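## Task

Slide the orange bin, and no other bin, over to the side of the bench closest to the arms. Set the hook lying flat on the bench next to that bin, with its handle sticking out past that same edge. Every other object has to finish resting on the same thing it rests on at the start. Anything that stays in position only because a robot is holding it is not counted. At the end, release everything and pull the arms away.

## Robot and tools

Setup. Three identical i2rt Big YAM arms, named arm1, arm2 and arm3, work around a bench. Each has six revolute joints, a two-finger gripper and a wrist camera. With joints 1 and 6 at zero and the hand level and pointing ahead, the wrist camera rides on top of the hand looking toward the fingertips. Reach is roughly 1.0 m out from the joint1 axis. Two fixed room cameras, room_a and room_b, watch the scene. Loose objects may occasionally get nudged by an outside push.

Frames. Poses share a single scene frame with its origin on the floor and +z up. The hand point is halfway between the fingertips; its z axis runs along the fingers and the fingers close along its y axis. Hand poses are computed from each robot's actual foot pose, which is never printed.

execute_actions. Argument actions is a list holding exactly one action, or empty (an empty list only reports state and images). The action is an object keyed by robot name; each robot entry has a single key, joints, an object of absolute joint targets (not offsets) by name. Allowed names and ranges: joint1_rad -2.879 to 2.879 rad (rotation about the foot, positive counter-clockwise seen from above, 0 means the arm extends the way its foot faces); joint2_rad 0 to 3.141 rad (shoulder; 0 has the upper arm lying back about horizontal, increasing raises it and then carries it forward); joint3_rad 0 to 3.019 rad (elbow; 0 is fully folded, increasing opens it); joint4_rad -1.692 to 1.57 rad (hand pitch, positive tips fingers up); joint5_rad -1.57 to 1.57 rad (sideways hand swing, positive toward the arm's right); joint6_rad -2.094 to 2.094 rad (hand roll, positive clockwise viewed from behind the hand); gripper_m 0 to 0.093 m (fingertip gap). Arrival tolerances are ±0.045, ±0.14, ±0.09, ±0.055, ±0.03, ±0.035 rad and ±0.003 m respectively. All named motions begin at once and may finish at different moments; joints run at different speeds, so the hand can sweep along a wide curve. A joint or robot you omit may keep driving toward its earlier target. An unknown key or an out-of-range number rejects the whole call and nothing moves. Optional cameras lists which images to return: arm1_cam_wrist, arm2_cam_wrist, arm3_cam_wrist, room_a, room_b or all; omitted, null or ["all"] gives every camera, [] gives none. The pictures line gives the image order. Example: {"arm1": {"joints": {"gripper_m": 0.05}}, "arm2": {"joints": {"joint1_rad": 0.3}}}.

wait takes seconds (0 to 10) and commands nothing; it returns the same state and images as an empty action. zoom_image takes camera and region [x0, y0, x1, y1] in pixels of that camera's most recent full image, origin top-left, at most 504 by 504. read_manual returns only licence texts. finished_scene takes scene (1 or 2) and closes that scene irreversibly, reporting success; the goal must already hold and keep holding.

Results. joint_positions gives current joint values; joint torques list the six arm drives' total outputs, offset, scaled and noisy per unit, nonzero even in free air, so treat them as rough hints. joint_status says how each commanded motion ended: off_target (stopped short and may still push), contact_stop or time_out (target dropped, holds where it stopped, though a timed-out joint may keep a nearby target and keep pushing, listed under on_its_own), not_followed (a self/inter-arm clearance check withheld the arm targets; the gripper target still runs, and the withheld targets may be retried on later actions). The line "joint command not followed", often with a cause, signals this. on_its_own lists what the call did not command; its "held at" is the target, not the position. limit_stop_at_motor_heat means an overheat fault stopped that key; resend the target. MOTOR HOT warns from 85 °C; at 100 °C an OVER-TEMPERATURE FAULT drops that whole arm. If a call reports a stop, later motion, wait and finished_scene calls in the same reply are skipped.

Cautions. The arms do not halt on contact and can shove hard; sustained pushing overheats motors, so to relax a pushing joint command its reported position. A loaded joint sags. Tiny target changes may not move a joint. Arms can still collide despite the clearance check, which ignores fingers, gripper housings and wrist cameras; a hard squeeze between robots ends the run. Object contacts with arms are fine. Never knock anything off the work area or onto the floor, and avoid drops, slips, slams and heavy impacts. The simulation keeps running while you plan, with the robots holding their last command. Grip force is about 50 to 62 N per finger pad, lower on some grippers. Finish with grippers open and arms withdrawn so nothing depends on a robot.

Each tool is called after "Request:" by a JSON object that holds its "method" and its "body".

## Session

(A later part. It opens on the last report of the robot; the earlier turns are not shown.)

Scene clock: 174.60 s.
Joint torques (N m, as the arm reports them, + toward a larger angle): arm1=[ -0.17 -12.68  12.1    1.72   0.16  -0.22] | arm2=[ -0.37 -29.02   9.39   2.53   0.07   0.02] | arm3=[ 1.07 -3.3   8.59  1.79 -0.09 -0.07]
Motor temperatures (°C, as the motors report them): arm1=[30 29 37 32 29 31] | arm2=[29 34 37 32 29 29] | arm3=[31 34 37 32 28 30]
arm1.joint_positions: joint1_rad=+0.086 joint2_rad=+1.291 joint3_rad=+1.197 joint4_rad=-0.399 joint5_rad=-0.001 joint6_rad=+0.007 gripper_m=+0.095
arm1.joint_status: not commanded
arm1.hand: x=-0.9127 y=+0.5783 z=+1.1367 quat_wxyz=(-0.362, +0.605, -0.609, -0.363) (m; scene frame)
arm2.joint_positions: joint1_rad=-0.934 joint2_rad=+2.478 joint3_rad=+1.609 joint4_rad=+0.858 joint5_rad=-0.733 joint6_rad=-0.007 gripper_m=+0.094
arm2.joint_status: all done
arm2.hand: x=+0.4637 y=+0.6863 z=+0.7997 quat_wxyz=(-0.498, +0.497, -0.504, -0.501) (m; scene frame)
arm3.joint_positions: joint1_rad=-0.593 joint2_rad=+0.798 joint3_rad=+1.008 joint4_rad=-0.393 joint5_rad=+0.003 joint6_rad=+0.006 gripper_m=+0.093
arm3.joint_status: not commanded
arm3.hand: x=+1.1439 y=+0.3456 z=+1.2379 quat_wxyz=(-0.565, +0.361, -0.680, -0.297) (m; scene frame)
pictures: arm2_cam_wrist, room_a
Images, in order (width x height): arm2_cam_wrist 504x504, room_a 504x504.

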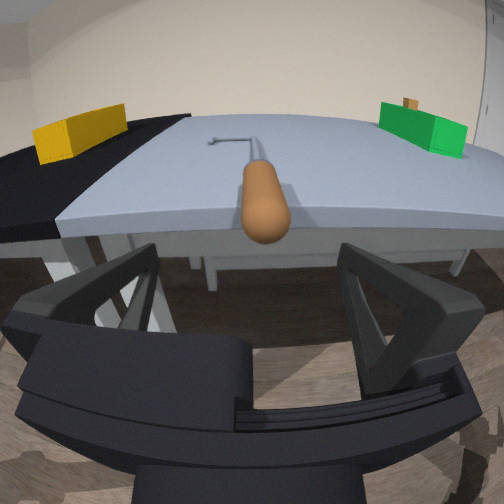

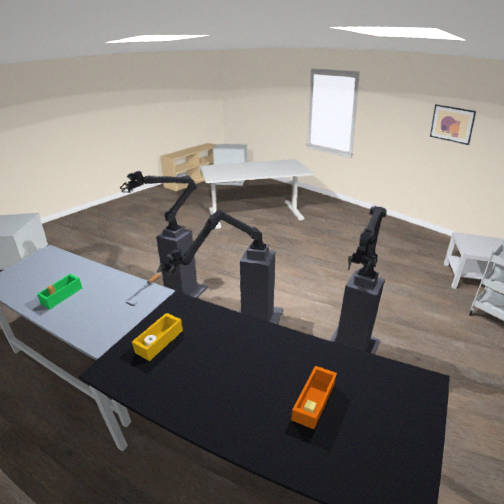

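Request:
{"method": "execute_actions", "body": {"actions": [{"arm2":{"joints":{"joint1_rad":-0.878,"joint2_rad":2.578,"joint3_rad":1.925,"joint4_rad":0.725,"joint5_rad":-0.69}}}], "cameras": ["arm2_cam_wrist"]}}

Scene clock: 178.80 s.
Joint torques (N m, as the arm reports them, + toward a larger angle): arm1=[ -0.72 -13.49  12.     1.76   0.14  -0.22] | arm2=[ -1.11 -29.31  10.46   1.6    0.15   0.02] | arm3=[ 1.14 -3.75  8.63  1.75 -0.11 -0.05]
Motor temperatures (°C, as the motors report them): arm1=[30 29 37 32 29 31] | arm2=[29 34 37 32 29 29] | arm3=[31 34 37 32 28 30]
arm1.joint_positions: joint1_rad=+0.086 joint2_rad=+1.291 joint3_rad=+1.197 joint4_rad=-0.399 joint5_rad=-0.001 joint6_rad=+0.007 gripper_m=+0.095
arm1.joint_status: not commanded
arm1.hand: x=-0.9127 y=+0.5783 z=+1.1367 quat_wxyz=(-0.362, +0.605, -0.609, -0.363) (m; scene frame)
arm2.joint_positions: joint1_rad=-0.872 joint2_rad=+2.588 joint3_rad=+1.877 joint4_rad=+0.729 joint5_rad=-0.691 joint6_rad=-0.007 gripper_m=+0.094
arm2.joint_status: all done
arm2.hand: x=+0.4657 y=+0.7610 z=+0.8094 quat_wxyz=(-0.502, +0.502, -0.489, -0.507) (m; scene frame)
arm3.joint_positions: joint1_rad=-0.593 joint2_rad=+0.798 joint3_rad=+1.008 joint4_rad=-0.393 joint5_rad=+0.003 joint6_rad=+0.006 gripper_m=+0.093
arm3.joint_status: not commanded
arm3.hand: x=+1.1439 y=+0.3456 z=+1.2379 quat_wxyz=(-0.565, +0.361, -0.680, -0.297) (m; scene frame)
pictures: arm2_cam_wrist
Images, in order (width x height): arm2_cam_wrist 504x504.

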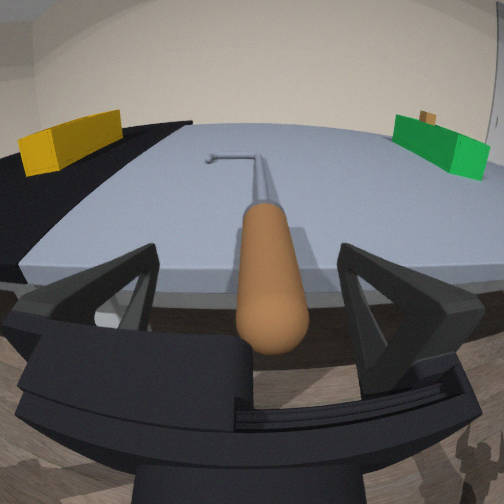

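Request:
{"method": "execute_actions", "body": {"actions": [{"arm2":{"joints":{"joint1_rad":-0.895,"joint2_rad":2.60}}}], "cameras": ["arm2_cam_wrist"]}}

Scene clock: 183.73 s.
Joint torques (N m, as the arm reports them, + toward a larger angle): arm1=[ -0.69 -12.73  12.1    1.79   0.19  -0.16] | arm2=[ -0.86 -28.12  10.33   1.64   0.15   0.01] | arm3=[ 0.98 -3.75  8.59  1.72 -0.1  -0.07]
Motor temperatures (°C, as the motors report them): arm1=[30 29 37 32 29 31] | arm2=[29 35 37 32 29 29] | arm3=[31 33 36 32 28 30]
arm1.joint_positions: joint1_rad=+0.086 joint2_rad=+1.291 joint3_rad=+1.197 joint4_rad=-0.399 joint5_rad=-0.001 joint6_rad=+0.007 gripper_m=+0.095
arm1.joint_status: not commanded
arm1.hand: x=-0.9127 y=+0.5783 z=+1.1367 quat_wxyz=(-0.362, +0.605, -0.609, -0.363) (m; scene frame)
arm2.joint_positions: joint1_rad=-0.894 joint2_rad=+2.594 joint3_rad=+1.877 joint4_rad=+0.729 joint5_rad=-0.691 joint6_rad=-0.007 gripper_m=+0.094
arm2.joint_status: all done
arm2.hand: x=+0.4815 y=+0.7503 z=+0.8043 quat_wxyz=(-0.506, +0.497, -0.497, -0.501) (m; scene frame)
arm3.joint_positions: joint1_rad=-0.593 joint2_rad=+0.798 joint3_rad=+1.008 joint4_rad=-0.393 joint5_rad=+0.003 joint6_rad=+0.006 gripper_m=+0.093
arm3.joint_status: not commanded
arm3.hand: x=+1.1439 y=+0.3456 z=+1.2379 quat_wxyz=(-0.565, +0.361, -0.680, -0.297) (m; scene frame)
pictures: arm2_cam_wrist
Images, in order (width x height): arm2_cam_wrist 504x504.

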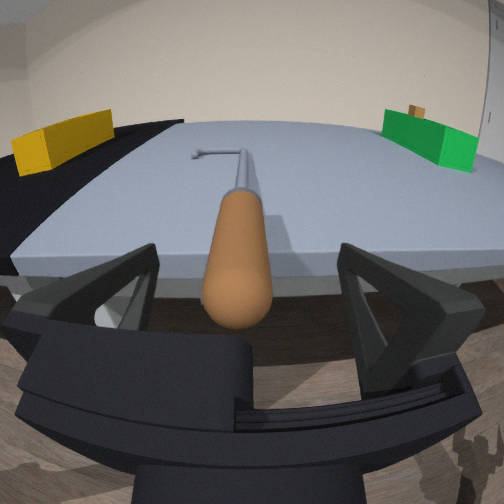

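Request:
{"method": "execute_actions", "body": {"actions": [{"arm2":{"joints":{"joint1_rad":-0.884,"joint2_rad":2.625,"joint3_rad":1.94}}}], "cameras": ["arm2_cam_wrist"]}}

Scene clock: 186.83 s.
Joint torques (N m, as the arm reports them, + toward a larger angle): arm1=[ -0.5  -12.77  11.97   1.8    0.2   -0.16] | arm2=[  0.13 -28.56  10.48   1.64   0.14   0.01] | arm3=[ 0.91 -3.47  8.62  1.7  -0.09 -0.06]
Motor temperatures (°C, as the motors report them): arm1=[30 29 37 32 29 31] | arm2=[29 35 37 31 29 29] | arm3=[31 33 36 32 28 30]
arm1.joint_positions: joint1_rad=+0.086 joint2_rad=+1.291 joint3_rad=+1.197 joint4_rad=-0.399 joint5_rad=-0.001 joint6_rad=+0.007 gripper_m=+0.095
arm1.joint_status: not commanded
arm1.hand: x=-0.9127 y=+0.5783 z=+1.1367 quat_wxyz=(-0.362, +0.605, -0.609, -0.363) (m; scene frame)
arm2.joint_positions: joint1_rad=-0.892 joint2_rad=+2.625 joint3_rad=+1.889 joint4_rad=+0.729 joint5_rad=-0.691 joint6_rad=-0.007 gripper_m=+0.094
arm2.joint_status: all done
arm2.hand: x=+0.4795 y=+0.7508 z=+0.7840 quat_wxyz=(-0.499, +0.498, -0.503, -0.501) (m; scene frame)
arm3.joint_positions: joint1_rad=-0.593 joint2_rad=+0.798 joint3_rad=+1.008 joint4_rad=-0.393 joint5_rad=+0.003 joint6_rad=+0.006 gripper_m=+0.093
arm3.joint_status: not commanded
arm3.hand: x=+1.1439 y=+0.3456 z=+1.2379 quat_wxyz=(-0.565, +0.361, -0.680, -0.297) (m; scene frame)
pictures: arm2_cam_wrist
Images, in order (width x height): arm2_cam_wrist 504x504.

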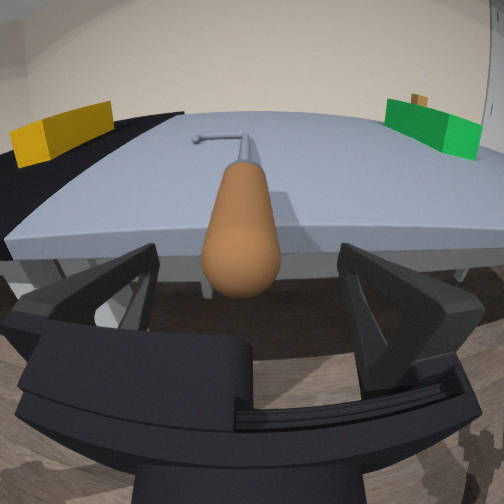

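Request:
{"method": "execute_actions", "body": {"actions": [{"arm2":{"joints":{"joint1_rad":-0.876,"joint3_rad":1.975,"joint4_rad":0.705}}}], "cameras": ["arm2_cam_wrist"]}}

Scene clock: 191.80 s.
Joint torques (N m, as the arm reports them, + toward a larger angle): arm1=[ -0.68 -13.48  12.31   1.95   0.15  -0.16] | arm2=[  0.09 -29.22  10.63   1.59   0.16   0.01] | arm3=[ 0.74 -3.3   8.58  1.71 -0.09 -0.06]
Motor temperatures (°C, as the motors report them): arm1=[30 29 37 32 29 31] | arm2=[29 35 37 31 29 29] | arm3=[31 33 36 32 28 30]
arm1.joint_positions: joint1_rad=+0.086 joint2_rad=+1.291 joint3_rad=+1.197 joint4_rad=-0.399 joint5_rad=-0.001 joint6_rad=+0.007 gripper_m=+0.095
arm1.joint_status: not commanded
arm1.hand: x=-0.9127 y=+0.5783 z=+1.1367 quat_wxyz=(-0.362, +0.605, -0.609, -0.363) (m; scene frame)
arm2.joint_positions: joint1_rad=-0.881 joint2_rad=+2.626 joint3_rad=+1.925 joint4_rad=+0.711 joint5_rad=-0.691 joint6_rad=-0.007 gripper_m=+0.094
arm2.joint_status: all done
arm2.hand: x=+0.4769 y=+0.7628 z=+0.7968 quat_wxyz=(-0.502, +0.500, -0.494, -0.504) (m; scene frame)
arm3.joint_positions: joint1_rad=-0.593 joint2_rad=+0.798 joint3_rad=+1.008 joint4_rad=-0.393 joint5_rad=+0.003 joint6_rad=+0.006 gripper_m=+0.093
arm3.joint_status: not commanded
arm3.hand: x=+1.1439 y=+0.3456 z=+1.2379 quat_wxyz=(-0.565, +0.361, -0.680, -0.297) (m; scene frame)
pictures: arm2_cam_wrist
Images, in order (width x height): arm2_cam_wrist 504x504.

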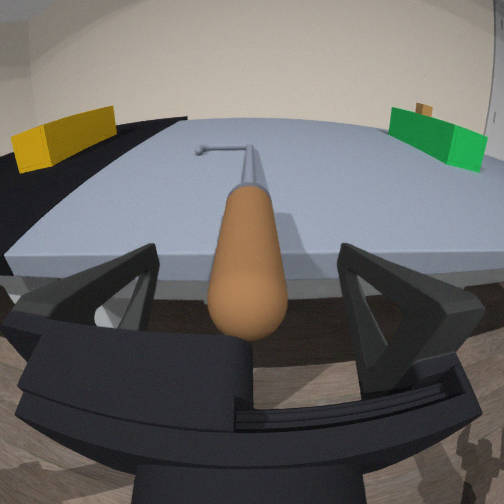

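Request:
{"method": "execute_actions", "body": {"actions": [{"arm2":{"joints":{"gripper_m":0.0}},"arm1":{"joints":{"joint1_rad":0.4}}}], "cameras": []}}

Request:
{"method": "execute_actions", "body": {"actions": [{"arm2":{"joints":{"joint2_rad":2.53,"joint3_rad":1.80,"joint4_rad":0.80,"joint6_rad":1.57}}}], "cameras": ["arm2_cam_wrist"]}}

Request:
{"method": "execute_actions", "body": {"actions": [{"arm2":{"joints":{"joint2_rad":2.23,"joint3_rad":1.88,"joint4_rad":0.45}}}], "cameras": ["arm2_cam_wrist"]}}

Request:
{"method": "execute_actions", "body": {"actions": [{"arm2":{"joints":{"joint1_rad":0.468,"joint5_rad":0.667}}}], "cameras": ["arm2_cam_wrist","room_a"]}}

Scene clock: 205.83 s.
Joint torques (N m, as the arm reports them, + toward a larger angle): arm1=[ -1.43 -13.3   12.19   1.71   0.16  -0.15] | arm2=[ -0.04 -28.96  10.63   1.55   0.13   0.02] | arm3=[ 0.94 -3.54  8.54  1.73 -0.1  -0.06]
Motor temperatures (°C, as the motors report them): arm1=[30 29 38 32 29 31] | arm2=[29 36 38 31 29 29] | arm3=[31 32 36 32 28 30]
arm1.joint_positions: joint1_rad=+0.410 joint2_rad=+1.291 joint3_rad=+1.197 joint4_rad=-0.399 joint5_rad=-0.001 joint6_rad=+0.006 gripper_m=+0.095
arm1.joint_status: all done
arm1.hand: x=-1.0977 y=+0.5483 z=+1.1364 quat_wxyz=(-0.298, +0.696, -0.503, -0.417) (m; scene frame)
arm2.joint_positions: joint1_rad=-0.881 joint2_rad=+2.626 joint3_rad=+1.925 joint4_rad=+0.711 joint5_rad=-0.691 joint6_rad=-0.007 gripper_m=+0.030
arm2.joint_status: gripper_m off_target (ended at +0.030, target +0.000)
arm2.hand: x=+0.4770 y=+0.7628 z=+0.7968 quat_wxyz=(-0.502, +0.500, -0.494, -0.504) (m; scene frame)
arm3.joint_positions: joint1_rad=-0.593 joint2_rad=+0.798 joint3_rad=+1.008 joint4_rad=-0.393 joint5_rad=+0.003 joint6_rad=+0.006 gripper_m=+0.093
arm3.joint_status: not commanded
arm3.hand: x=+1.1439 y=+0.3456 z=+1.2379 quat_wxyz=(-0.565, +0.361, -0.680, -0.297) (m; scene frame)
pictures: none
No camera images: the call's "cameras" was empty. Leave "cameras" out to get every camera's image.

Scene clock: 208.00 s.
Joint torques (N m, as the arm reports them, + toward a larger angle): arm1=[ -1.14 -13.12  12.1    1.8    0.19  -0.15] | arm2=[ -0.16 -31.79   7.36   2.86  -0.01  -0.01] | arm3=[ 1.09 -3.67  8.58  1.76 -0.1  -0.08]
Motor temperatures (°C, as the motors report them): arm1=[30 29 38 32 29 31] | arm2=[29 37 38 31 29 29] | arm3=[31 32 36 32 28 30]
arm1.joint_positions: joint1_rad=+0.410 joint2_rad=+1.291 joint3_rad=+1.197 joint4_rad=-0.399 joint5_rad=-0.001 joint6_rad=+0.006 gripper_m=+0.095
arm1.joint_status: not commanded
arm1.hand: x=-1.0977 y=+0.5483 z=+1.1364 quat_wxyz=(-0.298, +0.696, -0.503, -0.417) (m; scene frame)
arm2.joint_positions: joint1_rad=-0.881 joint2_rad=+2.568 joint3_rad=+1.791 joint4_rad=+0.778 joint5_rad=-0.687 joint6_rad=+1.558 gripper_m=+0.030
arm2.joint_status: all done
arm2.hand: x=+0.4603 y=+0.7416 z=+0.7945 quat_wxyz=(+0.000, +0.003, -0.705, -0.709) (m; scene frame)
arm3.joint_positions: joint1_rad=-0.593 joint2_rad=+0.798 joint3_rad=+1.008 joint4_rad=-0.393 joint5_rad=+0.003 joint6_rad=+0.006 gripper_m=+0.093
arm3.joint_status: not commanded
arm3.hand: x=+1.1439 y=+0.3456 z=+1.2379 quat_wxyz=(-0.565, +0.361, -0.680, -0.297) (m; scene frame)
pictures: arm2_cam_wrist
Images, in order (width x height): arm2_cam_wrist 504x504.

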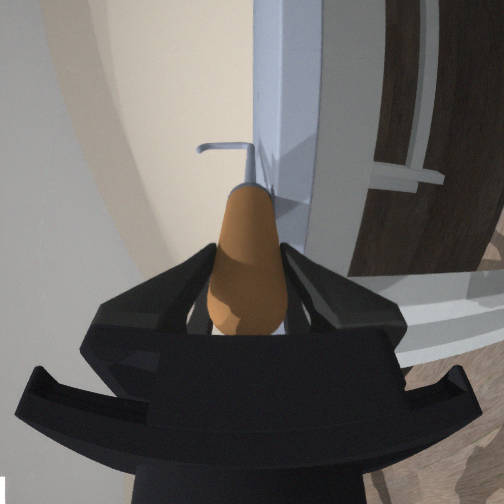

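Scene clock: 209.53 s.
Joint torques (N m, as the arm reports them, + toward a larger angle): arm1=[ -1.36 -12.76  12.24   1.98   0.16  -0.21] | arm2=[  0.2  -31.74  12.22   2.88   0.02  -0.04] | arm3=[ 0.86 -3.68  8.61  1.74 -0.09 -0.06]
Motor temperatures (°C, as the motors report them): arm1=[30 29 38 32 29 31] | arm2=[29 37 38 31 29 29] | arm3=[31 32 36 32 28 30]
arm1.joint_positions: joint1_rad=+0.410 joint2_rad=+1.291 joint3_rad=+1.197 joint4_rad=-0.399 joint5_rad=-0.001 joint6_rad=+0.006 gripper_m=+0.095
arm1.joint_status: not commanded
arm1.hand: x=-1.0977 y=+0.5483 z=+1.1364 quat_wxyz=(-0.298, +0.696, -0.503, -0.417) (m; scene frame)
arm2.joint_positions: joint1_rad=-0.881 joint2_rad=+2.275 joint3_rad=+1.822 joint4_rad=+0.424 joint5_rad=-0.688 joint6_rad=+1.560 gripper_m=+0.030
arm2.joint_status: all done
arm2.hand: x=+0.4701 y=+0.7508 z=+0.9846 quat_wxyz=(+0.008, -0.005, -0.714, -0.700) (m; scene frame)
arm3.joint_positions: joint1_rad=-0.593 joint2_rad=+0.798 joint3_rad=+1.008 joint4_rad=-0.393 joint5_rad=+0.003 joint6_rad=+0.006 gripper_m=+0.093
arm3.joint_status: not commanded
arm3.hand: x=+1.1439 y=+0.3456 z=+1.2379 quat_wxyz=(-0.565, +0.361, -0.680, -0.297) (m; scene frame)
pictures: arm2_cam_wrist
Images, in order (width x height): arm2_cam_wrist 504x504.

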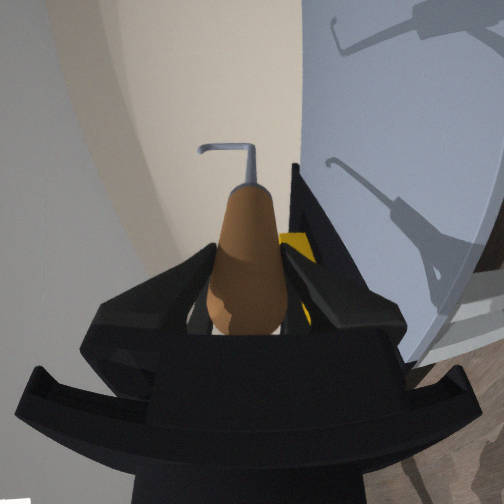

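Scene clock: 212.43 s.
Joint torques (N m, as the arm reports them, + toward a larger angle): arm1=[ -0.92 -13.52  12.07   1.9    0.21  -0.21] | arm2=[ -0.1  -31.97  12.24   3.06   0.17  -0.01] | arm3=[ 0.97 -3.7   8.6   1.79 -0.1  -0.06]
Motor temperatures (°C, as the motors report them): arm1=[30 29 38 32 29 31] | arm2=[29 37 38 32 30 29] | arm3=[31 32 36 32 28 30]
arm1.joint_positions: joint1_rad=+0.410 joint2_rad=+1.291 joint3_rad=+1.197 joint4_rad=-0.399 joint5_rad=-0.001 joint6_rad=+0.006 gripper_m=+0.095
arm1.joint_status: not commanded
arm1.hand: x=-1.0977 y=+0.5483 z=+1.1364 quat_wxyz=(-0.298, +0.696, -0.503, -0.417) (m; scene frame)
arm2.joint_positions: joint1_rad=+0.472 joint2_rad=+2.277 joint3_rad=+1.822 joint4_rad=+0.420 joint5_rad=+0.665 joint6_rad=+1.556 gripper_m=+0.030
arm2.joint_status: all done
arm2.hand: x=-0.4518 y=+0.7575 z=+0.9910 quat_wxyz=(-0.008, +0.011, -0.716, -0.698) (m; scene frame)
arm3.joint_positions: joint1_rad=-0.593 joint2_rad=+0.798 joint3_rad=+1.008 joint4_rad=-0.393 joint5_rad=+0.003 joint6_rad=+0.006 gripper_m=+0.093
arm3.joint_status: not commanded
arm3.hand: x=+1.1439 y=+0.3456 z=+1.2379 quat_wxyz=(-0.565, +0.361, -0.680, -0.297) (m; scene frame)
pictures: arm2_cam_wrist, room_a
Images, in order (width x height): arm2_cam_wrist 504x504, room_a 504x504.

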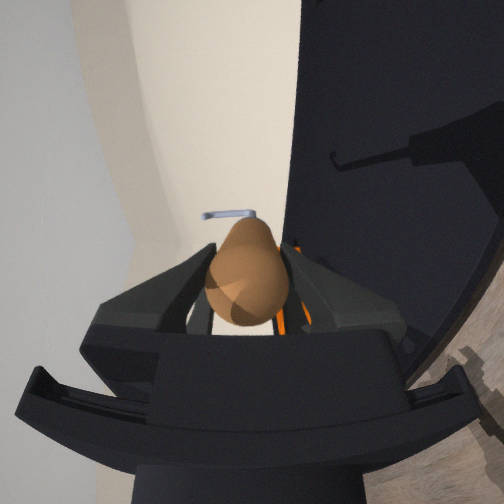

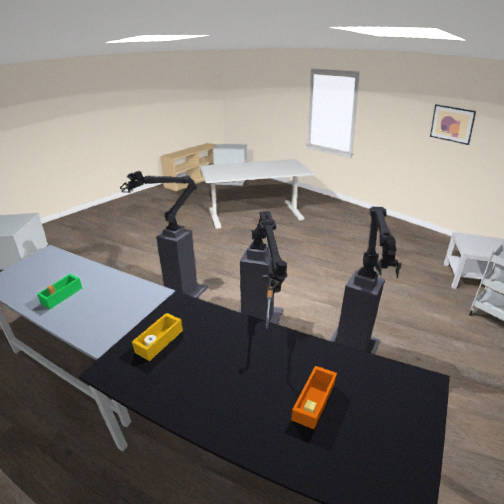

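Request:
{"method": "execute_actions", "body": {"actions": [{"arm2":{"joints":{"joint2_rad":2.335,"joint3_rad":1.85,"joint4_rad":0.585,"joint6_rad":0}}}], "cameras": ["arm2_cam_wrist"]}}

Request:
{"method": "execute_actions", "body": {"actions": [{"arm2":{"joints":{"joint2_rad":2.555,"joint3_rad":1.915,"joint4_rad":0.735}}}], "cameras": ["arm2_cam_wrist"]}}

Scene clock: 218.47 s.
Joint torques (N m, as the arm reports them, + toward a larger angle): arm1=[ -1.55 -13.38  12.23   1.83   0.17  -0.17] | arm2=[ -1.04 -33.15  11.16   3.01   0.24  -0.27] | arm3=[ 0.95 -3.67  8.62  1.72 -0.1  -0.06]
Motor temperatures (°C, as the motors report them): arm1=[30 29 38 32 29 31] | arm2=[29 37 39 32 30 29] | arm3=[31 32 36 32 28 30]
arm1.joint_positions: joint1_rad=+0.410 joint2_rad=+1.291 joint3_rad=+1.197 joint4_rad=-0.399 joint5_rad=-0.001 joint6_rad=+0.006 gripper_m=+0.095
arm1.joint_status: not commanded
arm1.hand: x=-1.0977 y=+0.5483 z=+1.1364 quat_wxyz=(-0.298, +0.696, -0.503, -0.417) (m; scene frame)
arm2.joint_positions: joint1_rad=+0.472 joint2_rad=+2.389 joint3_rad=+1.801 joint4_rad=+0.557 joint5_rad=+0.664 joint6_rad=+0.023 gripper_m=+0.030
arm2.joint_status: all done
arm2.hand: x=-0.4529 y=+0.7579 z=+0.9137 quat_wxyz=(-0.490, +0.503, -0.507, -0.500) (m; scene frame)
arm3.joint_positions: joint1_rad=-0.593 joint2_rad=+0.798 joint3_rad=+1.008 joint4_rad=-0.393 joint5_rad=+0.003 joint6_rad=+0.006 gripper_m=+0.093
arm3.joint_status: not commanded
arm3.hand: x=+1.1439 y=+0.3456 z=+1.2379 quat_wxyz=(-0.565, +0.361, -0.680, -0.297) (m; scene frame)
pictures: arm2_cam_wrist
Images, in order (width x height): arm2_cam_wrist 504x504.

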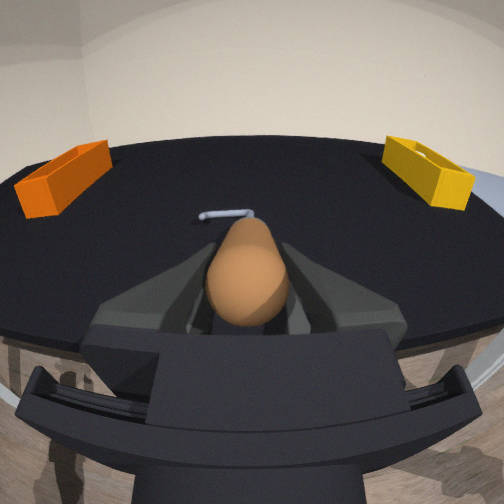

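Scene clock: 219.57 s.
Joint torques (N m, as the arm reports them, + toward a larger angle): arm1=[ -1.09 -13.07  12.09   2.02   0.2   -0.14] | arm2=[ -0.97 -31.95  10.68   2.63   0.23  -0.16] | arm3=[ 0.91 -3.47  8.59  1.74 -0.08 -0.05]
Motor temperatures (°C, as the motors report them): arm1=[30 29 38 32 29 31] | arm2=[29 37 39 32 30 29] | arm3=[31 32 36 32 28 30]
arm1.joint_positions: joint1_rad=+0.410 joint2_rad=+1.291 joint3_rad=+1.197 joint4_rad=-0.399 joint5_rad=-0.001 joint6_rad=+0.006 gripper_m=+0.095
arm1.joint_status: not commanded
arm1.hand: x=-1.0977 y=+0.5483 z=+1.1364 quat_wxyz=(-0.298, +0.696, -0.503, -0.417) (m; scene frame)
arm2.joint_positions: joint1_rad=+0.472 joint2_rad=+2.592 joint3_rad=+1.863 joint4_rad=+0.716 joint5_rad=+0.664 joint6_rad=+0.012 gripper_m=+0.030
arm2.joint_status: all done
arm2.hand: x=-0.4553 y=+0.7607 z=+0.8055 quat_wxyz=(-0.494, +0.500, -0.503, -0.503) (m; scene frame)
arm3.joint_positions: joint1_rad=-0.593 joint2_rad=+0.798 joint3_rad=+1.008 joint4_rad=-0.393 joint5_rad=+0.003 joint6_rad=+0.006 gripper_m=+0.093
arm3.joint_status: not commanded
arm3.hand: x=+1.1439 y=+0.3456 z=+1.2379 quat_wxyz=(-0.565, +0.361, -0.680, -0.297) (m; scene frame)
pictures: arm2_cam_wrist
Images, in order (width x height): arm2_cam_wrist 504x504.

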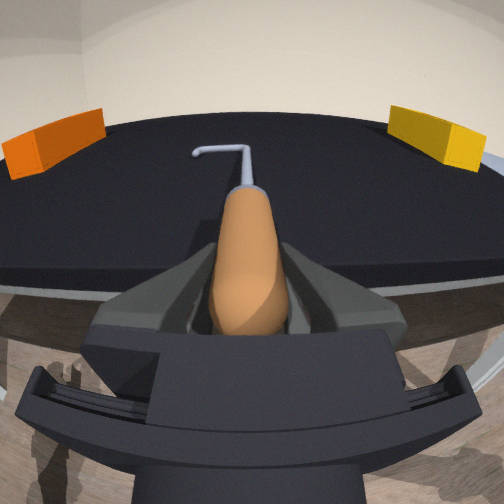

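Request:
{"method": "execute_actions", "body": {"actions": [{"arm2":{"joints":{"gripper_m":0.093}},"arm1":{"joints":{"joint1_rad":0.1,"joint2_rad":1.8,"joint3_rad":1.1,"joint4_rad":0.7,"joint5_rad":-0.722}}}], "cameras": []}}

Request:
{"method": "execute_actions", "body": {"actions": [{"arm2":{"joints":{"joint2_rad":1.7,"joint3_rad":1.4,"joint4_rad":0.4}}}], "cameras": []}}

Request:
{"method": "execute_actions", "body": {"actions": [{"arm2":{"joints":{"joint1_rad":-0.4,"joint2_rad":0.8,"joint3_rad":1.0,"joint4_rad":-0.4,"joint5_rad":0}},"arm1":{"joints":{"joint1_rad":-0.3}}}], "cameras": []}}

Request:
{"method": "execute_actions", "body": {"actions": [{"arm1":{"joints":{"joint1_rad":-0.635,"joint2_rad":2.45,"joint3_rad":1.69,"joint4_rad":0.85}}}], "cameras": ["arm1_cam_wrist","room_a"]}}

Scene clock: 231.60 s.
Joint torques (N m, as the arm reports them, + toward a larger angle): arm1=[ -0.16 -21.55  11.03   2.33  -0.01  -0.16] | arm2=[ -0.87 -31.89  10.67   2.64   0.19  -0.14] | arm3=[ 0.99 -3.76  8.59  1.7  -0.1  -0.05]
Motor temperatures (°C, as the motors report them): arm1=[30 29 38 32 29 31] | arm2=[29 38 39 32 29 29] | arm3=[31 32 36 32 28 30]
arm1.joint_positions: joint1_rad=+0.094 joint2_rad=+1.812 joint3_rad=+1.082 joint4_rad=+0.684 joint5_rad=-0.720 joint6_rad=+0.006 gripper_m=+0.095
arm1.joint_status: all done
arm1.hand: x=-1.0311 y=+0.6636 z=+0.9926 quat_wxyz=(-0.272, +0.652, -0.307, -0.638) (m; scene frame)
arm2.joint_positions: joint1_rad=+0.472 joint2_rad=+2.590 joint3_rad=+1.863 joint4_rad=+0.716 joint5_rad=+0.664 joint6_rad=+0.009 gripper_m=+0.093
arm2.joint_status: all done
arm2.hand: x=-0.4553 y=+0.7608 z=+0.8072 quat_wxyz=(-0.495, +0.499, -0.503, -0.503) (m; scene frame)
arm3.joint_positions: joint1_rad=-0.593 joint2_rad=+0.798 joint3_rad=+1.008 joint4_rad=-0.393 joint5_rad=+0.003 joint6_rad=+0.006 gripper_m=+0.093
arm3.joint_status: not commanded
arm3.hand: x=+1.1439 y=+0.3456 z=+1.2379 quat_wxyz=(-0.565, +0.361, -0.680, -0.297) (m; scene frame)
pictures: none
No camera images: the call's "cameras" was empty. Leave "cameras" out to get every camera's image.

Scene clock: 233.37 s.
Joint torques (N m, as the arm reports them, + toward a larger angle): arm1=[ -0.04 -21.82  11.08   2.5   -0.01  -0.17] | arm2=[ -1.   -20.41   9.53   1.73   0.11  -0.14] | arm3=[ 1.06 -3.83  8.65  1.73 -0.1  -0.07]
Motor temperatures (°C, as the motors report them): arm1=[30 30 38 32 29 31] | arm2=[29 38 39 32 29 29] | arm3=[31 32 36 32 28 30]
arm1.joint_positions: joint1_rad=+0.094 joint2_rad=+1.812 joint3_rad=+1.082 joint4_rad=+0.684 joint5_rad=-0.720 joint6_rad=+0.006 gripper_m=+0.095
arm1.joint_status: not commanded
arm1.hand: x=-1.0311 y=+0.6636 z=+0.9926 quat_wxyz=(-0.272, +0.652, -0.307, -0.638) (m; scene frame)
arm2.joint_positions: joint1_rad=+0.472 joint2_rad=+1.705 joint3_rad=+1.387 joint4_rad=+0.403 joint5_rad=+0.666 joint6_rad=+0.008 gripper_m=+0.093
arm2.joint_status: all done
arm2.hand: x=-0.3501 y=+0.6312 z=+1.1863 quat_wxyz=(-0.498, +0.465, -0.498, -0.536) (m; scene frame)
arm3.joint_positions: joint1_rad=-0.593 joint2_rad=+0.798 joint3_rad=+1.008 joint4_rad=-0.393 joint5_rad=+0.003 joint6_rad=+0.006 gripper_m=+0.093
arm3.joint_status: not commanded
arm3.hand: x=+1.1439 y=+0.3456 z=+1.2379 quat_wxyz=(-0.565, +0.361, -0.680, -0.297) (m; scene frame)
pictures: none
No camera images: the call's "cameras" was empty. Leave "cameras" out to get every camera's image.

Scene clock: 235.00 s.
Joint torques (N m, as the arm reports them, + toward a larger angle): arm1=[ -0.09 -21.73  10.9    2.29   0.06  -0.16] | arm2=[-0.85 -4.9   9.76  1.75  0.02 -0.1 ] | arm3=[ 1.13 -3.57  8.6   1.73 -0.09 -0.07]
Motor temperatures (°C, as the motors report them): arm1=[30 30 38 32 29 31] | arm2=[29 38 39 32 29 29] | arm3=[31 31 36 32 28 30]
arm1.joint_positions: joint1_rad=-0.301 joint2_rad=+1.812 joint3_rad=+1.082 joint4_rad=+0.684 joint5_rad=-0.721 joint6_rad=+0.006 gripper_m=+0.095
arm1.joint_status: all done
arm1.hand: x=-0.7666 y=+0.6577 z=+0.9932 quat_wxyz=(-0.392, +0.579, -0.428, -0.572) (m; scene frame)
arm2.joint_positions: joint1_rad=-0.398 joint2_rad=+0.796 joint3_rad=+0.992 joint4_rad=-0.395 joint5_rad=+0.002 joint6_rad=+0.006 gripper_m=+0.093
arm2.joint_status: all done
arm2.hand: x=+0.0932 y=+0.4199 z=+1.2598 quat_wxyz=(-0.488, +0.485, -0.603, -0.405) (m; scene frame)
arm3.joint_positions: joint1_rad=-0.593 joint2_rad=+0.798 joint3_rad=+1.008 joint4_rad=-0.393 joint5_rad=+0.003 joint6_rad=+0.006 gripper_m=+0.093
arm3.joint_status: not commanded
arm3.hand: x=+1.1439 y=+0.3456 z=+1.2379 quat_wxyz=(-0.565, +0.361, -0.680, -0.297) (m; scene frame)
pictures: none
No camera images: the call's "cameras" was empty. Leave "cameras" out to get every camera's image.

Scene clock: 236.57 s.
Joint torques (N m, as the arm reports them, + toward a larger angle): arm1=[ -1.28 -30.29  12.59   2.04   0.06  -0.2 ] | arm2=[-0.9  -5.    9.65  1.77  0.01 -0.1 ] | arm3=[ 1.12 -3.4   8.58  1.75 -0.09 -0.06]
Motor temperatures (°C, as the motors report them): arm1=[30 30 38 32 29 31] | arm2=[29 37 38 32 29 29] | arm3=[31 31 36 32 28 30]
arm1.joint_positions: joint1_rad=-0.628 joint2_rad=+2.467 joint3_rad=+1.649 joint4_rad=+0.838 joint5_rad=-0.721 joint6_rad=+0.006 gripper_m=+0.095
arm1.joint_status: all done
arm1.hand: x=-0.4580 y=+0.6947 z=+0.8154 quat_wxyz=(-0.504, +0.501, -0.493, -0.502) (m; scene frame)
arm2.joint_positions: joint1_rad=-0.398 joint2_rad=+0.796 joint3_rad=+0.992 joint4_rad=-0.395 joint5_rad=+0.002 joint6_rad=+0.006 gripper_m=+0.093
arm2.joint_status: not commanded
arm2.hand: x=+0.0932 y=+0.4199 z=+1.2598 quat_wxyz=(-0.488, +0.485, -0.603, -0.405) (m; scene frame)
arm3.joint_positions: joint1_rad=-0.593 joint2_rad=+0.798 joint3_rad=+1.008 joint4_rad=-0.393 joint5_rad=+0.003 joint6_rad=+0.006 gripper_m=+0.093
arm3.joint_status: not commanded
arm3.hand: x=+1.1439 y=+0.3456 z=+1.2379 quat_wxyz=(-0.565, +0.361, -0.680, -0.297) (m; scene frame)
pictures: arm1_cam_wrist, room_a
Images, in order (width x height): arm1_cam_wrist 504x504, room_a 504x504.

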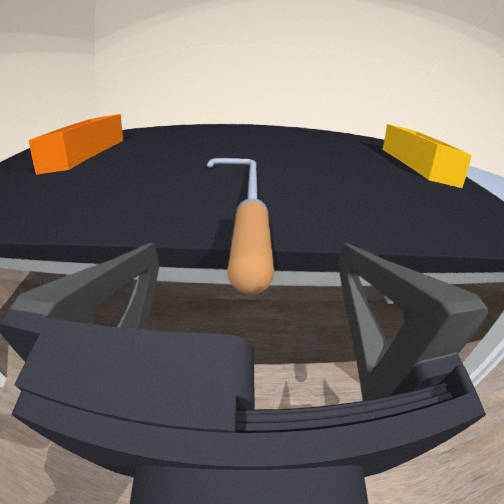

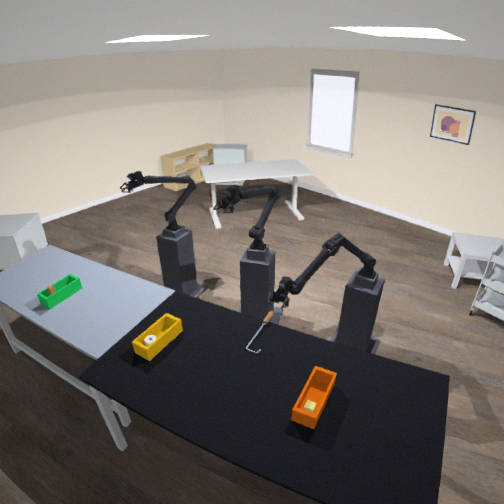

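Request:
{"method": "execute_actions", "body": {"actions": [{"arm1":{"joints":{"joint1_rad":-0.575,"joint2_rad":2.595,"joint3_rad":1.945,"joint4_rad":0.695,"joint5_rad":-0.66}}}], "cameras": ["arm1_cam_wrist"]}}

Scene clock: 242.00 s.
Joint torques (N m, as the arm reports them, + toward a larger angle): arm1=[ -0.72 -30.23  13.82   1.6    0.16  -0.21] | arm2=[-0.76 -5.22  9.67  1.81  0.01 -0.11] | arm3=[ 1.11 -3.67  8.74  1.71 -0.09 -0.06]
Motor temperatures (°C, as the motors report them): arm1=[30 31 38 32 29 31] | arm2=[29 36 38 32 29 29] | arm3=[31 31 36 32 28 30]
arm1.joint_positions: joint1_rad=-0.571 joint2_rad=+2.586 joint3_rad=+1.898 joint4_rad=+0.700 joint5_rad=-0.661 joint6_rad=+0.006 gripper_m=+0.095
arm1.joint_status: all done
arm1.hand: x=-0.4557 y=+0.7620 z=+0.8078 quat_wxyz=(-0.502, +0.500, -0.497, -0.502) (m; scene frame)
arm2.joint_positions: joint1_rad=-0.398 joint2_rad=+0.796 joint3_rad=+0.992 joint4_rad=-0.395 joint5_rad=+0.002 joint6_rad=+0.006 gripper_m=+0.093
arm2.joint_status: not commanded
arm2.hand: x=+0.0932 y=+0.4199 z=+1.2598 quat_wxyz=(-0.488, +0.485, -0.603, -0.405) (m; scene frame)
arm3.joint_positions: joint1_rad=-0.593 joint2_rad=+0.798 joint3_rad=+1.008 joint4_rad=-0.393 joint5_rad=+0.003 joint6_rad=+0.006 gripper_m=+0.093
arm3.joint_status: not commanded
arm3.hand: x=+1.1439 y=+0.3456 z=+1.2379 quat_wxyz=(-0.565, +0.361, -0.680, -0.297) (m; scene frame)
pictures: arm1_cam_wrist
Images, in order (width x height): arm1_cam_wrist 504x504.

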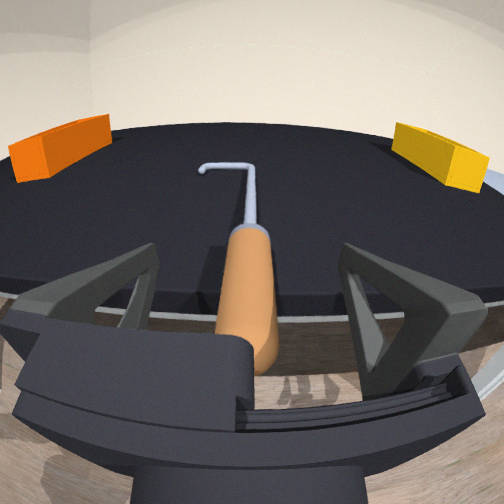

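Request:
{"method": "execute_actions", "body": {"actions": [{"arm1":{"joints":{"joint2_rad":2.63,"joint4_rad":0.73}}}], "cameras": ["arm1_cam_wrist"]}}

Scene clock: 246.20 s.
Joint torques (N m, as the arm reports them, + toward a larger angle): arm1=[ -0.63 -29.22  13.5    2.4    0.19  -0.17] | arm2=[-0.89 -5.11  9.69  1.81  0.02 -0.11] | arm3=[ 0.82 -3.67  8.72  1.75 -0.09 -0.06]
Motor temperatures (°C, as the motors report them): arm1=[30 31 39 32 29 31] | arm2=[29 36 38 32 29 29] | arm3=[31 31 36 32 28 30]
arm1.joint_positions: joint1_rad=-0.571 joint2_rad=+2.613 joint3_rad=+1.900 joint4_rad=+0.714 joint5_rad=-0.661 joint6_rad=+0.006 gripper_m=+0.095
arm1.joint_status: all done
arm1.hand: x=-0.4571 y=+0.7601 z=+0.7886 quat_wxyz=(-0.498, +0.500, -0.500, -0.501) (m; scene frame)
arm2.joint_positions: joint1_rad=-0.398 joint2_rad=+0.796 joint3_rad=+0.992 joint4_rad=-0.395 joint5_rad=+0.002 joint6_rad=+0.006 gripper_m=+0.093
arm2.joint_status: not commanded
arm2.hand: x=+0.0932 y=+0.4199 z=+1.2598 quat_wxyz=(-0.488, +0.485, -0.603, -0.405) (m; scene frame)
arm3.joint_positions: joint1_rad=-0.593 joint2_rad=+0.798 joint3_rad=+1.008 joint4_rad=-0.393 joint5_rad=+0.003 joint6_rad=+0.006 gripper_m=+0.093
arm3.joint_status: not commanded
arm3.hand: x=+1.1439 y=+0.3456 z=+1.2379 quat_wxyz=(-0.565, +0.361, -0.680, -0.297) (m; scene frame)
pictures: arm1_cam_wrist
Images, in order (width x height): arm1_cam_wrist 504x504.

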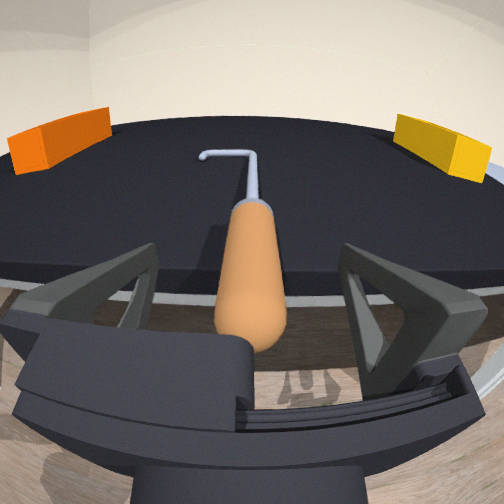

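Request:
{"method": "execute_actions", "body": {"actions": [{"arm1":{"joints":{"joint2_rad":2.65,"joint4_rad":0.745}}}], "cameras": ["arm1_cam_wrist"]}}

Scene clock: 250.70 s.
Joint torques (N m, as the arm reports them, + toward a larger angle): arm1=[ -0.23 -28.7   13.36   2.14   0.2   -0.19] | arm2=[-0.96 -5.05  9.66  1.82  0.02 -0.11] | arm3=[ 0.74 -3.6   8.67  1.77 -0.1  -0.07]
Motor temperatures (°C, as the motors report them): arm1=[30 31 39 32 29 31] | arm2=[29 35 38 32 29 29] | arm3=[31 31 36 32 28 30]
arm1.joint_positions: joint1_rad=-0.571 joint2_rad=+2.631 joint3_rad=+1.900 joint4_rad=+0.729 joint5_rad=-0.661 joint6_rad=+0.006 gripper_m=+0.095
arm1.joint_status: all done
arm1.hand: x=-0.4584 y=+0.7583 z=+0.7767 quat_wxyz=(-0.497, +0.501, -0.501, -0.501) (m; scene frame)
arm2.joint_positions: joint1_rad=-0.398 joint2_rad=+0.796 joint3_rad=+0.992 joint4_rad=-0.395 joint5_rad=+0.002 joint6_rad=+0.006 gripper_m=+0.093
arm2.joint_status: not commanded
arm2.hand: x=+0.0932 y=+0.4199 z=+1.2598 quat_wxyz=(-0.488, +0.485, -0.603, -0.405) (m; scene frame)
arm3.joint_positions: joint1_rad=-0.593 joint2_rad=+0.798 joint3_rad=+1.008 joint4_rad=-0.393 joint5_rad=+0.003 joint6_rad=+0.006 gripper_m=+0.093
arm3.joint_status: not commanded
arm3.hand: x=+1.1439 y=+0.3456 z=+1.2379 quat_wxyz=(-0.565, +0.361, -0.680, -0.297) (m; scene frame)
pictures: arm1_cam_wrist
Images, in order (width x height): arm1_cam_wrist 504x504.

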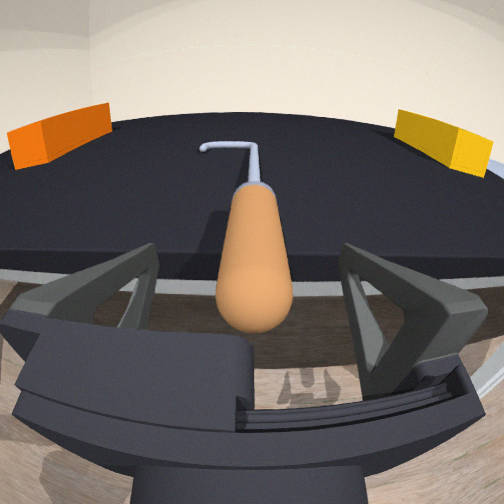

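Request:
{"method": "execute_actions", "body": {"actions": [{"arm1":{"joints":{"gripper_m":0}}}], "cameras": []}}

Request:
{"method": "execute_actions", "body": {"actions": [{"arm1":{"joints":{"joint2_rad":2.40,"joint3_rad":1.75,"joint4_rad":0.70}}}], "cameras": []}}

Request:
{"method": "execute_actions", "body": {"actions": [{"arm1":{"joints":{"joint1_rad":-0.25,"joint5_rad":-0.337,"joint2_rad":2.13,"joint3_rad":1.18,"joint4_rad":1.0}}}], "cameras": ["arm1_cam_wrist"]}}

Request:
{"method": "execute_actions", "body": {"actions": [{"arm1":{"joints":{"joint1_rad":0.087,"joint5_rad":0}}}], "cameras": ["arm1_cam_wrist","room_a"]}}

Scene clock: 271.37 s.
Joint torques (N m, as the arm reports them, + toward a larger angle): arm1=[ -1.32 -28.66  13.21   2.28   0.09  -0.17] | arm2=[-0.77 -4.94  9.67  1.76  0.01 -0.1 ] | arm3=[ 0.9  -3.63  8.64  1.75 -0.1  -0.07]
Motor temperatures (°C, as the motors report them): arm1=[30 32 40 32 29 31] | arm2=[29 34 38 31 29 29] | arm3=[31 31 36 32 28 30]
arm1.joint_positions: joint1_rad=-0.571 joint2_rad=+2.631 joint3_rad=+1.900 joint4_rad=+0.729 joint5_rad=-0.659 joint6_rad=+0.006 gripper_m=+0.031
arm1.joint_status: gripper_m off_target (ended at +0.031, target +0.000)
arm1.hand: x=-0.4580 y=+0.7583 z=+0.7767 quat_wxyz=(-0.498, +0.500, -0.502, -0.500) (m; scene frame)
arm2.joint_positions: joint1_rad=-0.398 joint2_rad=+0.796 joint3_rad=+0.992 joint4_rad=-0.395 joint5_rad=+0.002 joint6_rad=+0.006 gripper_m=+0.093
arm2.joint_status: not commanded
arm2.hand: x=+0.0932 y=+0.4199 z=+1.2598 quat_wxyz=(-0.488, +0.485, -0.603, -0.405) (m; scene frame)
arm3.joint_positions: joint1_rad=-0.593 joint2_rad=+0.798 joint3_rad=+1.008 joint4_rad=-0.393 joint5_rad=+0.003 joint6_rad=+0.006 gripper_m=+0.093
arm3.joint_status: not commanded
arm3.hand: x=+1.1439 y=+0.3456 z=+1.2379 quat_wxyz=(-0.565, +0.361, -0.680, -0.297) (m; scene frame)
pictures: none
No camera images: the call's "cameras" was empty. Leave "cameras" out to get every camera's image.

Scene clock: 272.53 s.
Joint torques (N m, as the arm reports them, + toward a larger angle): arm1=[ -0.56 -31.82  10.96   2.29   0.03  -0.16] | arm2=[-0.71 -5.24  9.68  1.82  0.01 -0.11] | arm3=[ 0.82 -3.62  8.66  1.78 -0.1  -0.07]
Motor temperatures (°C, as the motors report them): arm1=[30 32 40 32 29 31] | arm2=[29 34 38 31 29 29] | arm3=[31 31 36 32 28 30]
arm1.joint_positions: joint1_rad=-0.571 joint2_rad=+2.426 joint3_rad=+1.732 joint4_rad=+0.688 joint5_rad=-0.658 joint6_rad=+0.006 gripper_m=+0.031
arm1.joint_status: all done
arm1.hand: x=-0.4727 y=+0.7395 z=+0.8579 quat_wxyz=(-0.496, +0.500, -0.503, -0.500) (m; scene frame)
arm2.joint_positions: joint1_rad=-0.398 joint2_rad=+0.796 joint3_rad=+0.992 joint4_rad=-0.395 joint5_rad=+0.002 joint6_rad=+0.006 gripper_m=+0.093
arm2.joint_status: not commanded
arm2.hand: x=+0.0932 y=+0.4199 z=+1.2598 quat_wxyz=(-0.488, +0.485, -0.603, -0.405) (m; scene frame)
arm3.joint_positions: joint1_rad=-0.593 joint2_rad=+0.798 joint3_rad=+1.008 joint4_rad=-0.393 joint5_rad=+0.003 joint6_rad=+0.006 gripper_m=+0.093
arm3.joint_status: not commanded
arm3.hand: x=+1.1439 y=+0.3456 z=+1.2379 quat_wxyz=(-0.565, +0.361, -0.680, -0.297) (m; scene frame)
pictures: none
No camera images: the call's "cameras" was empty. Leave "cameras" out to get every camera's image.

Scene clock: 274.10 s.
Joint torques (N m, as the arm reports them, + toward a larger angle): arm1=[ -0.26 -24.29   8.85   2.53   0.09  -0.25] | arm2=[-0.83 -5.12  9.67  1.78  0.02 -0.12] | arm3=[ 0.87 -3.46  8.57  1.68 -0.09 -0.05]
Motor temperatures (°C, as the motors report them): arm1=[30 32 39 32 29 31] | arm2=[29 34 38 31 29 29] | arm3=[31 31 36 32 28 30]
arm1.joint_positions: joint1_rad=-0.259 joint2_rad=+2.132 joint3_rad=+1.166 joint4_rad=+0.982 joint5_rad=-0.337 joint6_rad=+0.014 gripper_m=+0.031
arm1.joint_status: all done
arm1.hand: x=-0.7176 y=+0.7085 z=+0.8796 quat_wxyz=(-0.504, +0.493, -0.500, -0.503) (m; scene frame)
arm2.joint_positions: joint1_rad=-0.398 joint2_rad=+0.796 joint3_rad=+0.992 joint4_rad=-0.395 joint5_rad=+0.002 joint6_rad=+0.006 gripper_m=+0.093
arm2.joint_status: not commanded
arm2.hand: x=+0.0932 y=+0.4199 z=+1.2598 quat_wxyz=(-0.488, +0.485, -0.603, -0.405) (m; scene frame)
arm3.joint_positions: joint1_rad=-0.593 joint2_rad=+0.798 joint3_rad=+1.008 joint4_rad=-0.393 joint5_rad=+0.003 joint6_rad=+0.006 gripper_m=+0.093
arm3.joint_status: not commanded
arm3.hand: x=+1.1439 y=+0.3456 z=+1.2379 quat_wxyz=(-0.565, +0.361, -0.680, -0.297) (m; scene frame)
pictures: arm1_cam_wrist
Images, in order (width x height): arm1_cam_wrist 504x504.

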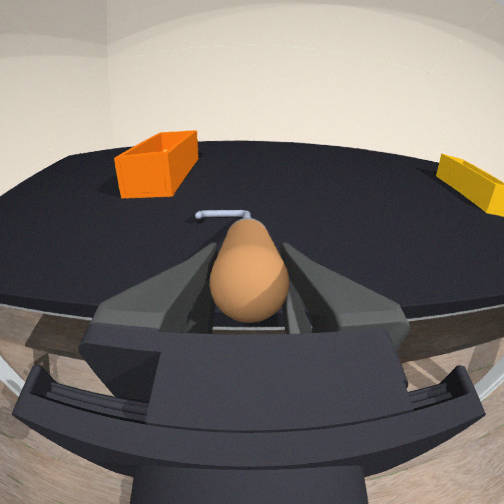

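Scene clock: 275.60 s.
Joint torques (N m, as the arm reports them, + toward a larger angle): arm1=[  0.01 -24.66   8.91   2.7    0.27  -0.22] | arm2=[-0.72 -5.04  9.69  1.79  0.02 -0.11] | arm3=[ 1.   -3.7   8.61  1.73 -0.11 -0.05]
Motor temperatures (°C, as the motors report them): arm1=[30 32 39 32 29 31] | arm2=[29 34 38 31 29 29] | arm3=[31 31 36 32 28 30]
arm1.joint_positions: joint1_rad=+0.090 joint2_rad=+2.132 joint3_rad=+1.166 joint4_rad=+0.982 joint5_rad=-0.003 joint6_rad=+0.012 gripper_m=+0.031
arm1.joint_status: all done
arm1.hand: x=-0.9155 y=+0.7424 z=+0.8793 quat_wxyz=(-0.500, +0.496, -0.497, -0.507) (m; scene frame)
arm2.joint_positions: joint1_rad=-0.398 joint2_rad=+0.796 joint3_rad=+0.992 joint4_rad=-0.395 joint5_rad=+0.002 joint6_rad=+0.006 gripper_m=+0.093
arm2.joint_status: not commanded
arm2.hand: x=+0.0932 y=+0.4199 z=+1.2598 quat_wxyz=(-0.488, +0.485, -0.603, -0.405) (m; scene frame)
arm3.joint_positions: joint1_rad=-0.593 joint2_rad=+0.798 joint3_rad=+1.008 joint4_rad=-0.393 joint5_rad=+0.003 joint6_rad=+0.006 gripper_m=+0.093
arm3.joint_status: not commanded
arm3.hand: x=+1.1439 y=+0.3456 z=+1.2379 quat_wxyz=(-0.565, +0.361, -0.680, -0.297) (m; scene frame)
pictures: arm1_cam_wrist, room_a
Images, in order (width x height): arm1_cam_wrist 504x504, room_a 504x504.

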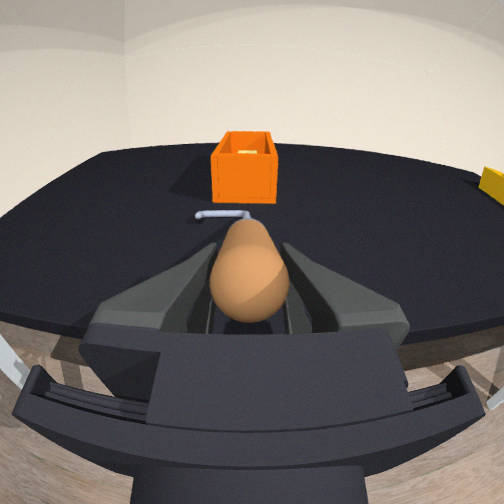

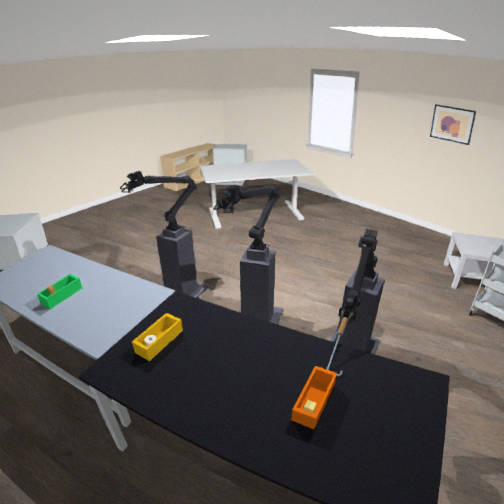

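Request:
{"method": "execute_actions", "body": {"actions": [{"arm1":{"joints":{"joint4_rad":0.95,"joint6_rad":-1.57}}}], "cameras": ["arm1_cam_wrist","room_a"]}}

Request:
{"method": "zoom_image", "body": {"camera": "room_a", "region": [260, 280, 440, 440]}}

Scene clock: 282.37 s.
Joint torques (N m, as the arm reports them, + toward a larger angle): arm1=[ -0.41 -24.53   9.25   2.81   0.23  -0.26] | arm2=[-0.81 -4.84  9.68  1.76  0.01 -0.11] | arm3=[ 1.05 -3.74  8.59  1.74 -0.1  -0.07]
Motor temperatures (°C, as the motors report them): arm1=[30 32 38 32 29 31] | arm2=[29 34 39 31 29 29] | arm3=[31 31 36 32 28 30]
arm1.joint_positions: joint1_rad=+0.090 joint2_rad=+2.139 joint3_rad=+1.162 joint4_rad=+0.927 joint5_rad=-0.002 joint6_rad=-1.547 gripper_m=+0.031
arm1.joint_status: all done
arm1.hand: x=-0.9153 y=+0.7404 z=+0.8587 quat_wxyz=(-0.688, +0.725, -0.006, -0.009) (m; scene frame)
arm2.joint_positions: joint1_rad=-0.398 joint2_rad=+0.796 joint3_rad=+0.992 joint4_rad=-0.395 joint5_rad=+0.002 joint6_rad=+0.006 gripper_m=+0.093
arm2.joint_status: not commanded
arm2.hand: x=+0.0932 y=+0.4199 z=+1.2598 quat_wxyz=(-0.488, +0.485, -0.603, -0.405) (m; scene frame)
arm3.joint_positions: joint1_rad=-0.593 joint2_rad=+0.798 joint3_rad=+1.008 joint4_rad=-0.393 joint5_rad=+0.003 joint6_rad=+0.006 gripper_m=+0.093
arm3.joint_status: not commanded
arm3.hand: x=+1.1439 y=+0.3456 z=+1.2379 quat_wxyz=(-0.565, +0.361, -0.680, -0.297) (m; scene frame)
pictures: arm1_cam_wrist, room_a
Images, in order (width x height): arm1_cam_wrist 504x504, room_a 504x504.

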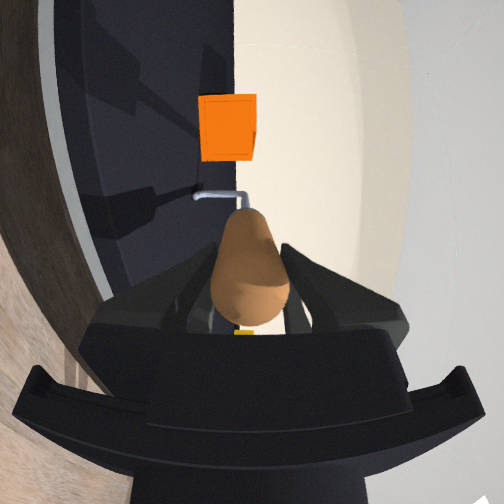

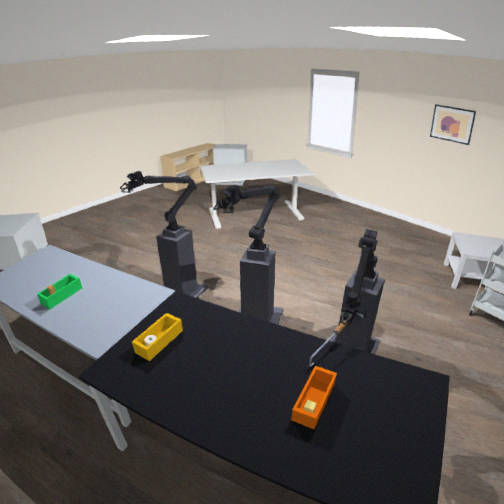

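Region (260, 280, 440, 440) of room_a's 504x504 image, scaled by 2.800, with more detail than that image has.

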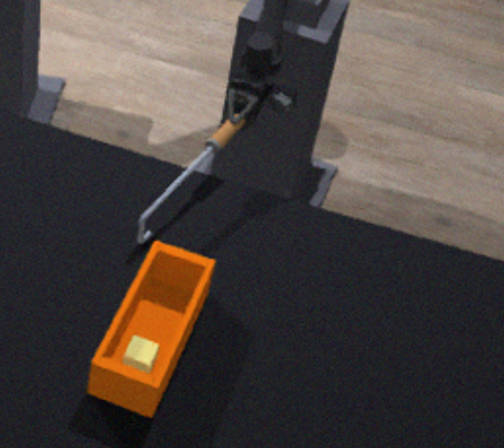

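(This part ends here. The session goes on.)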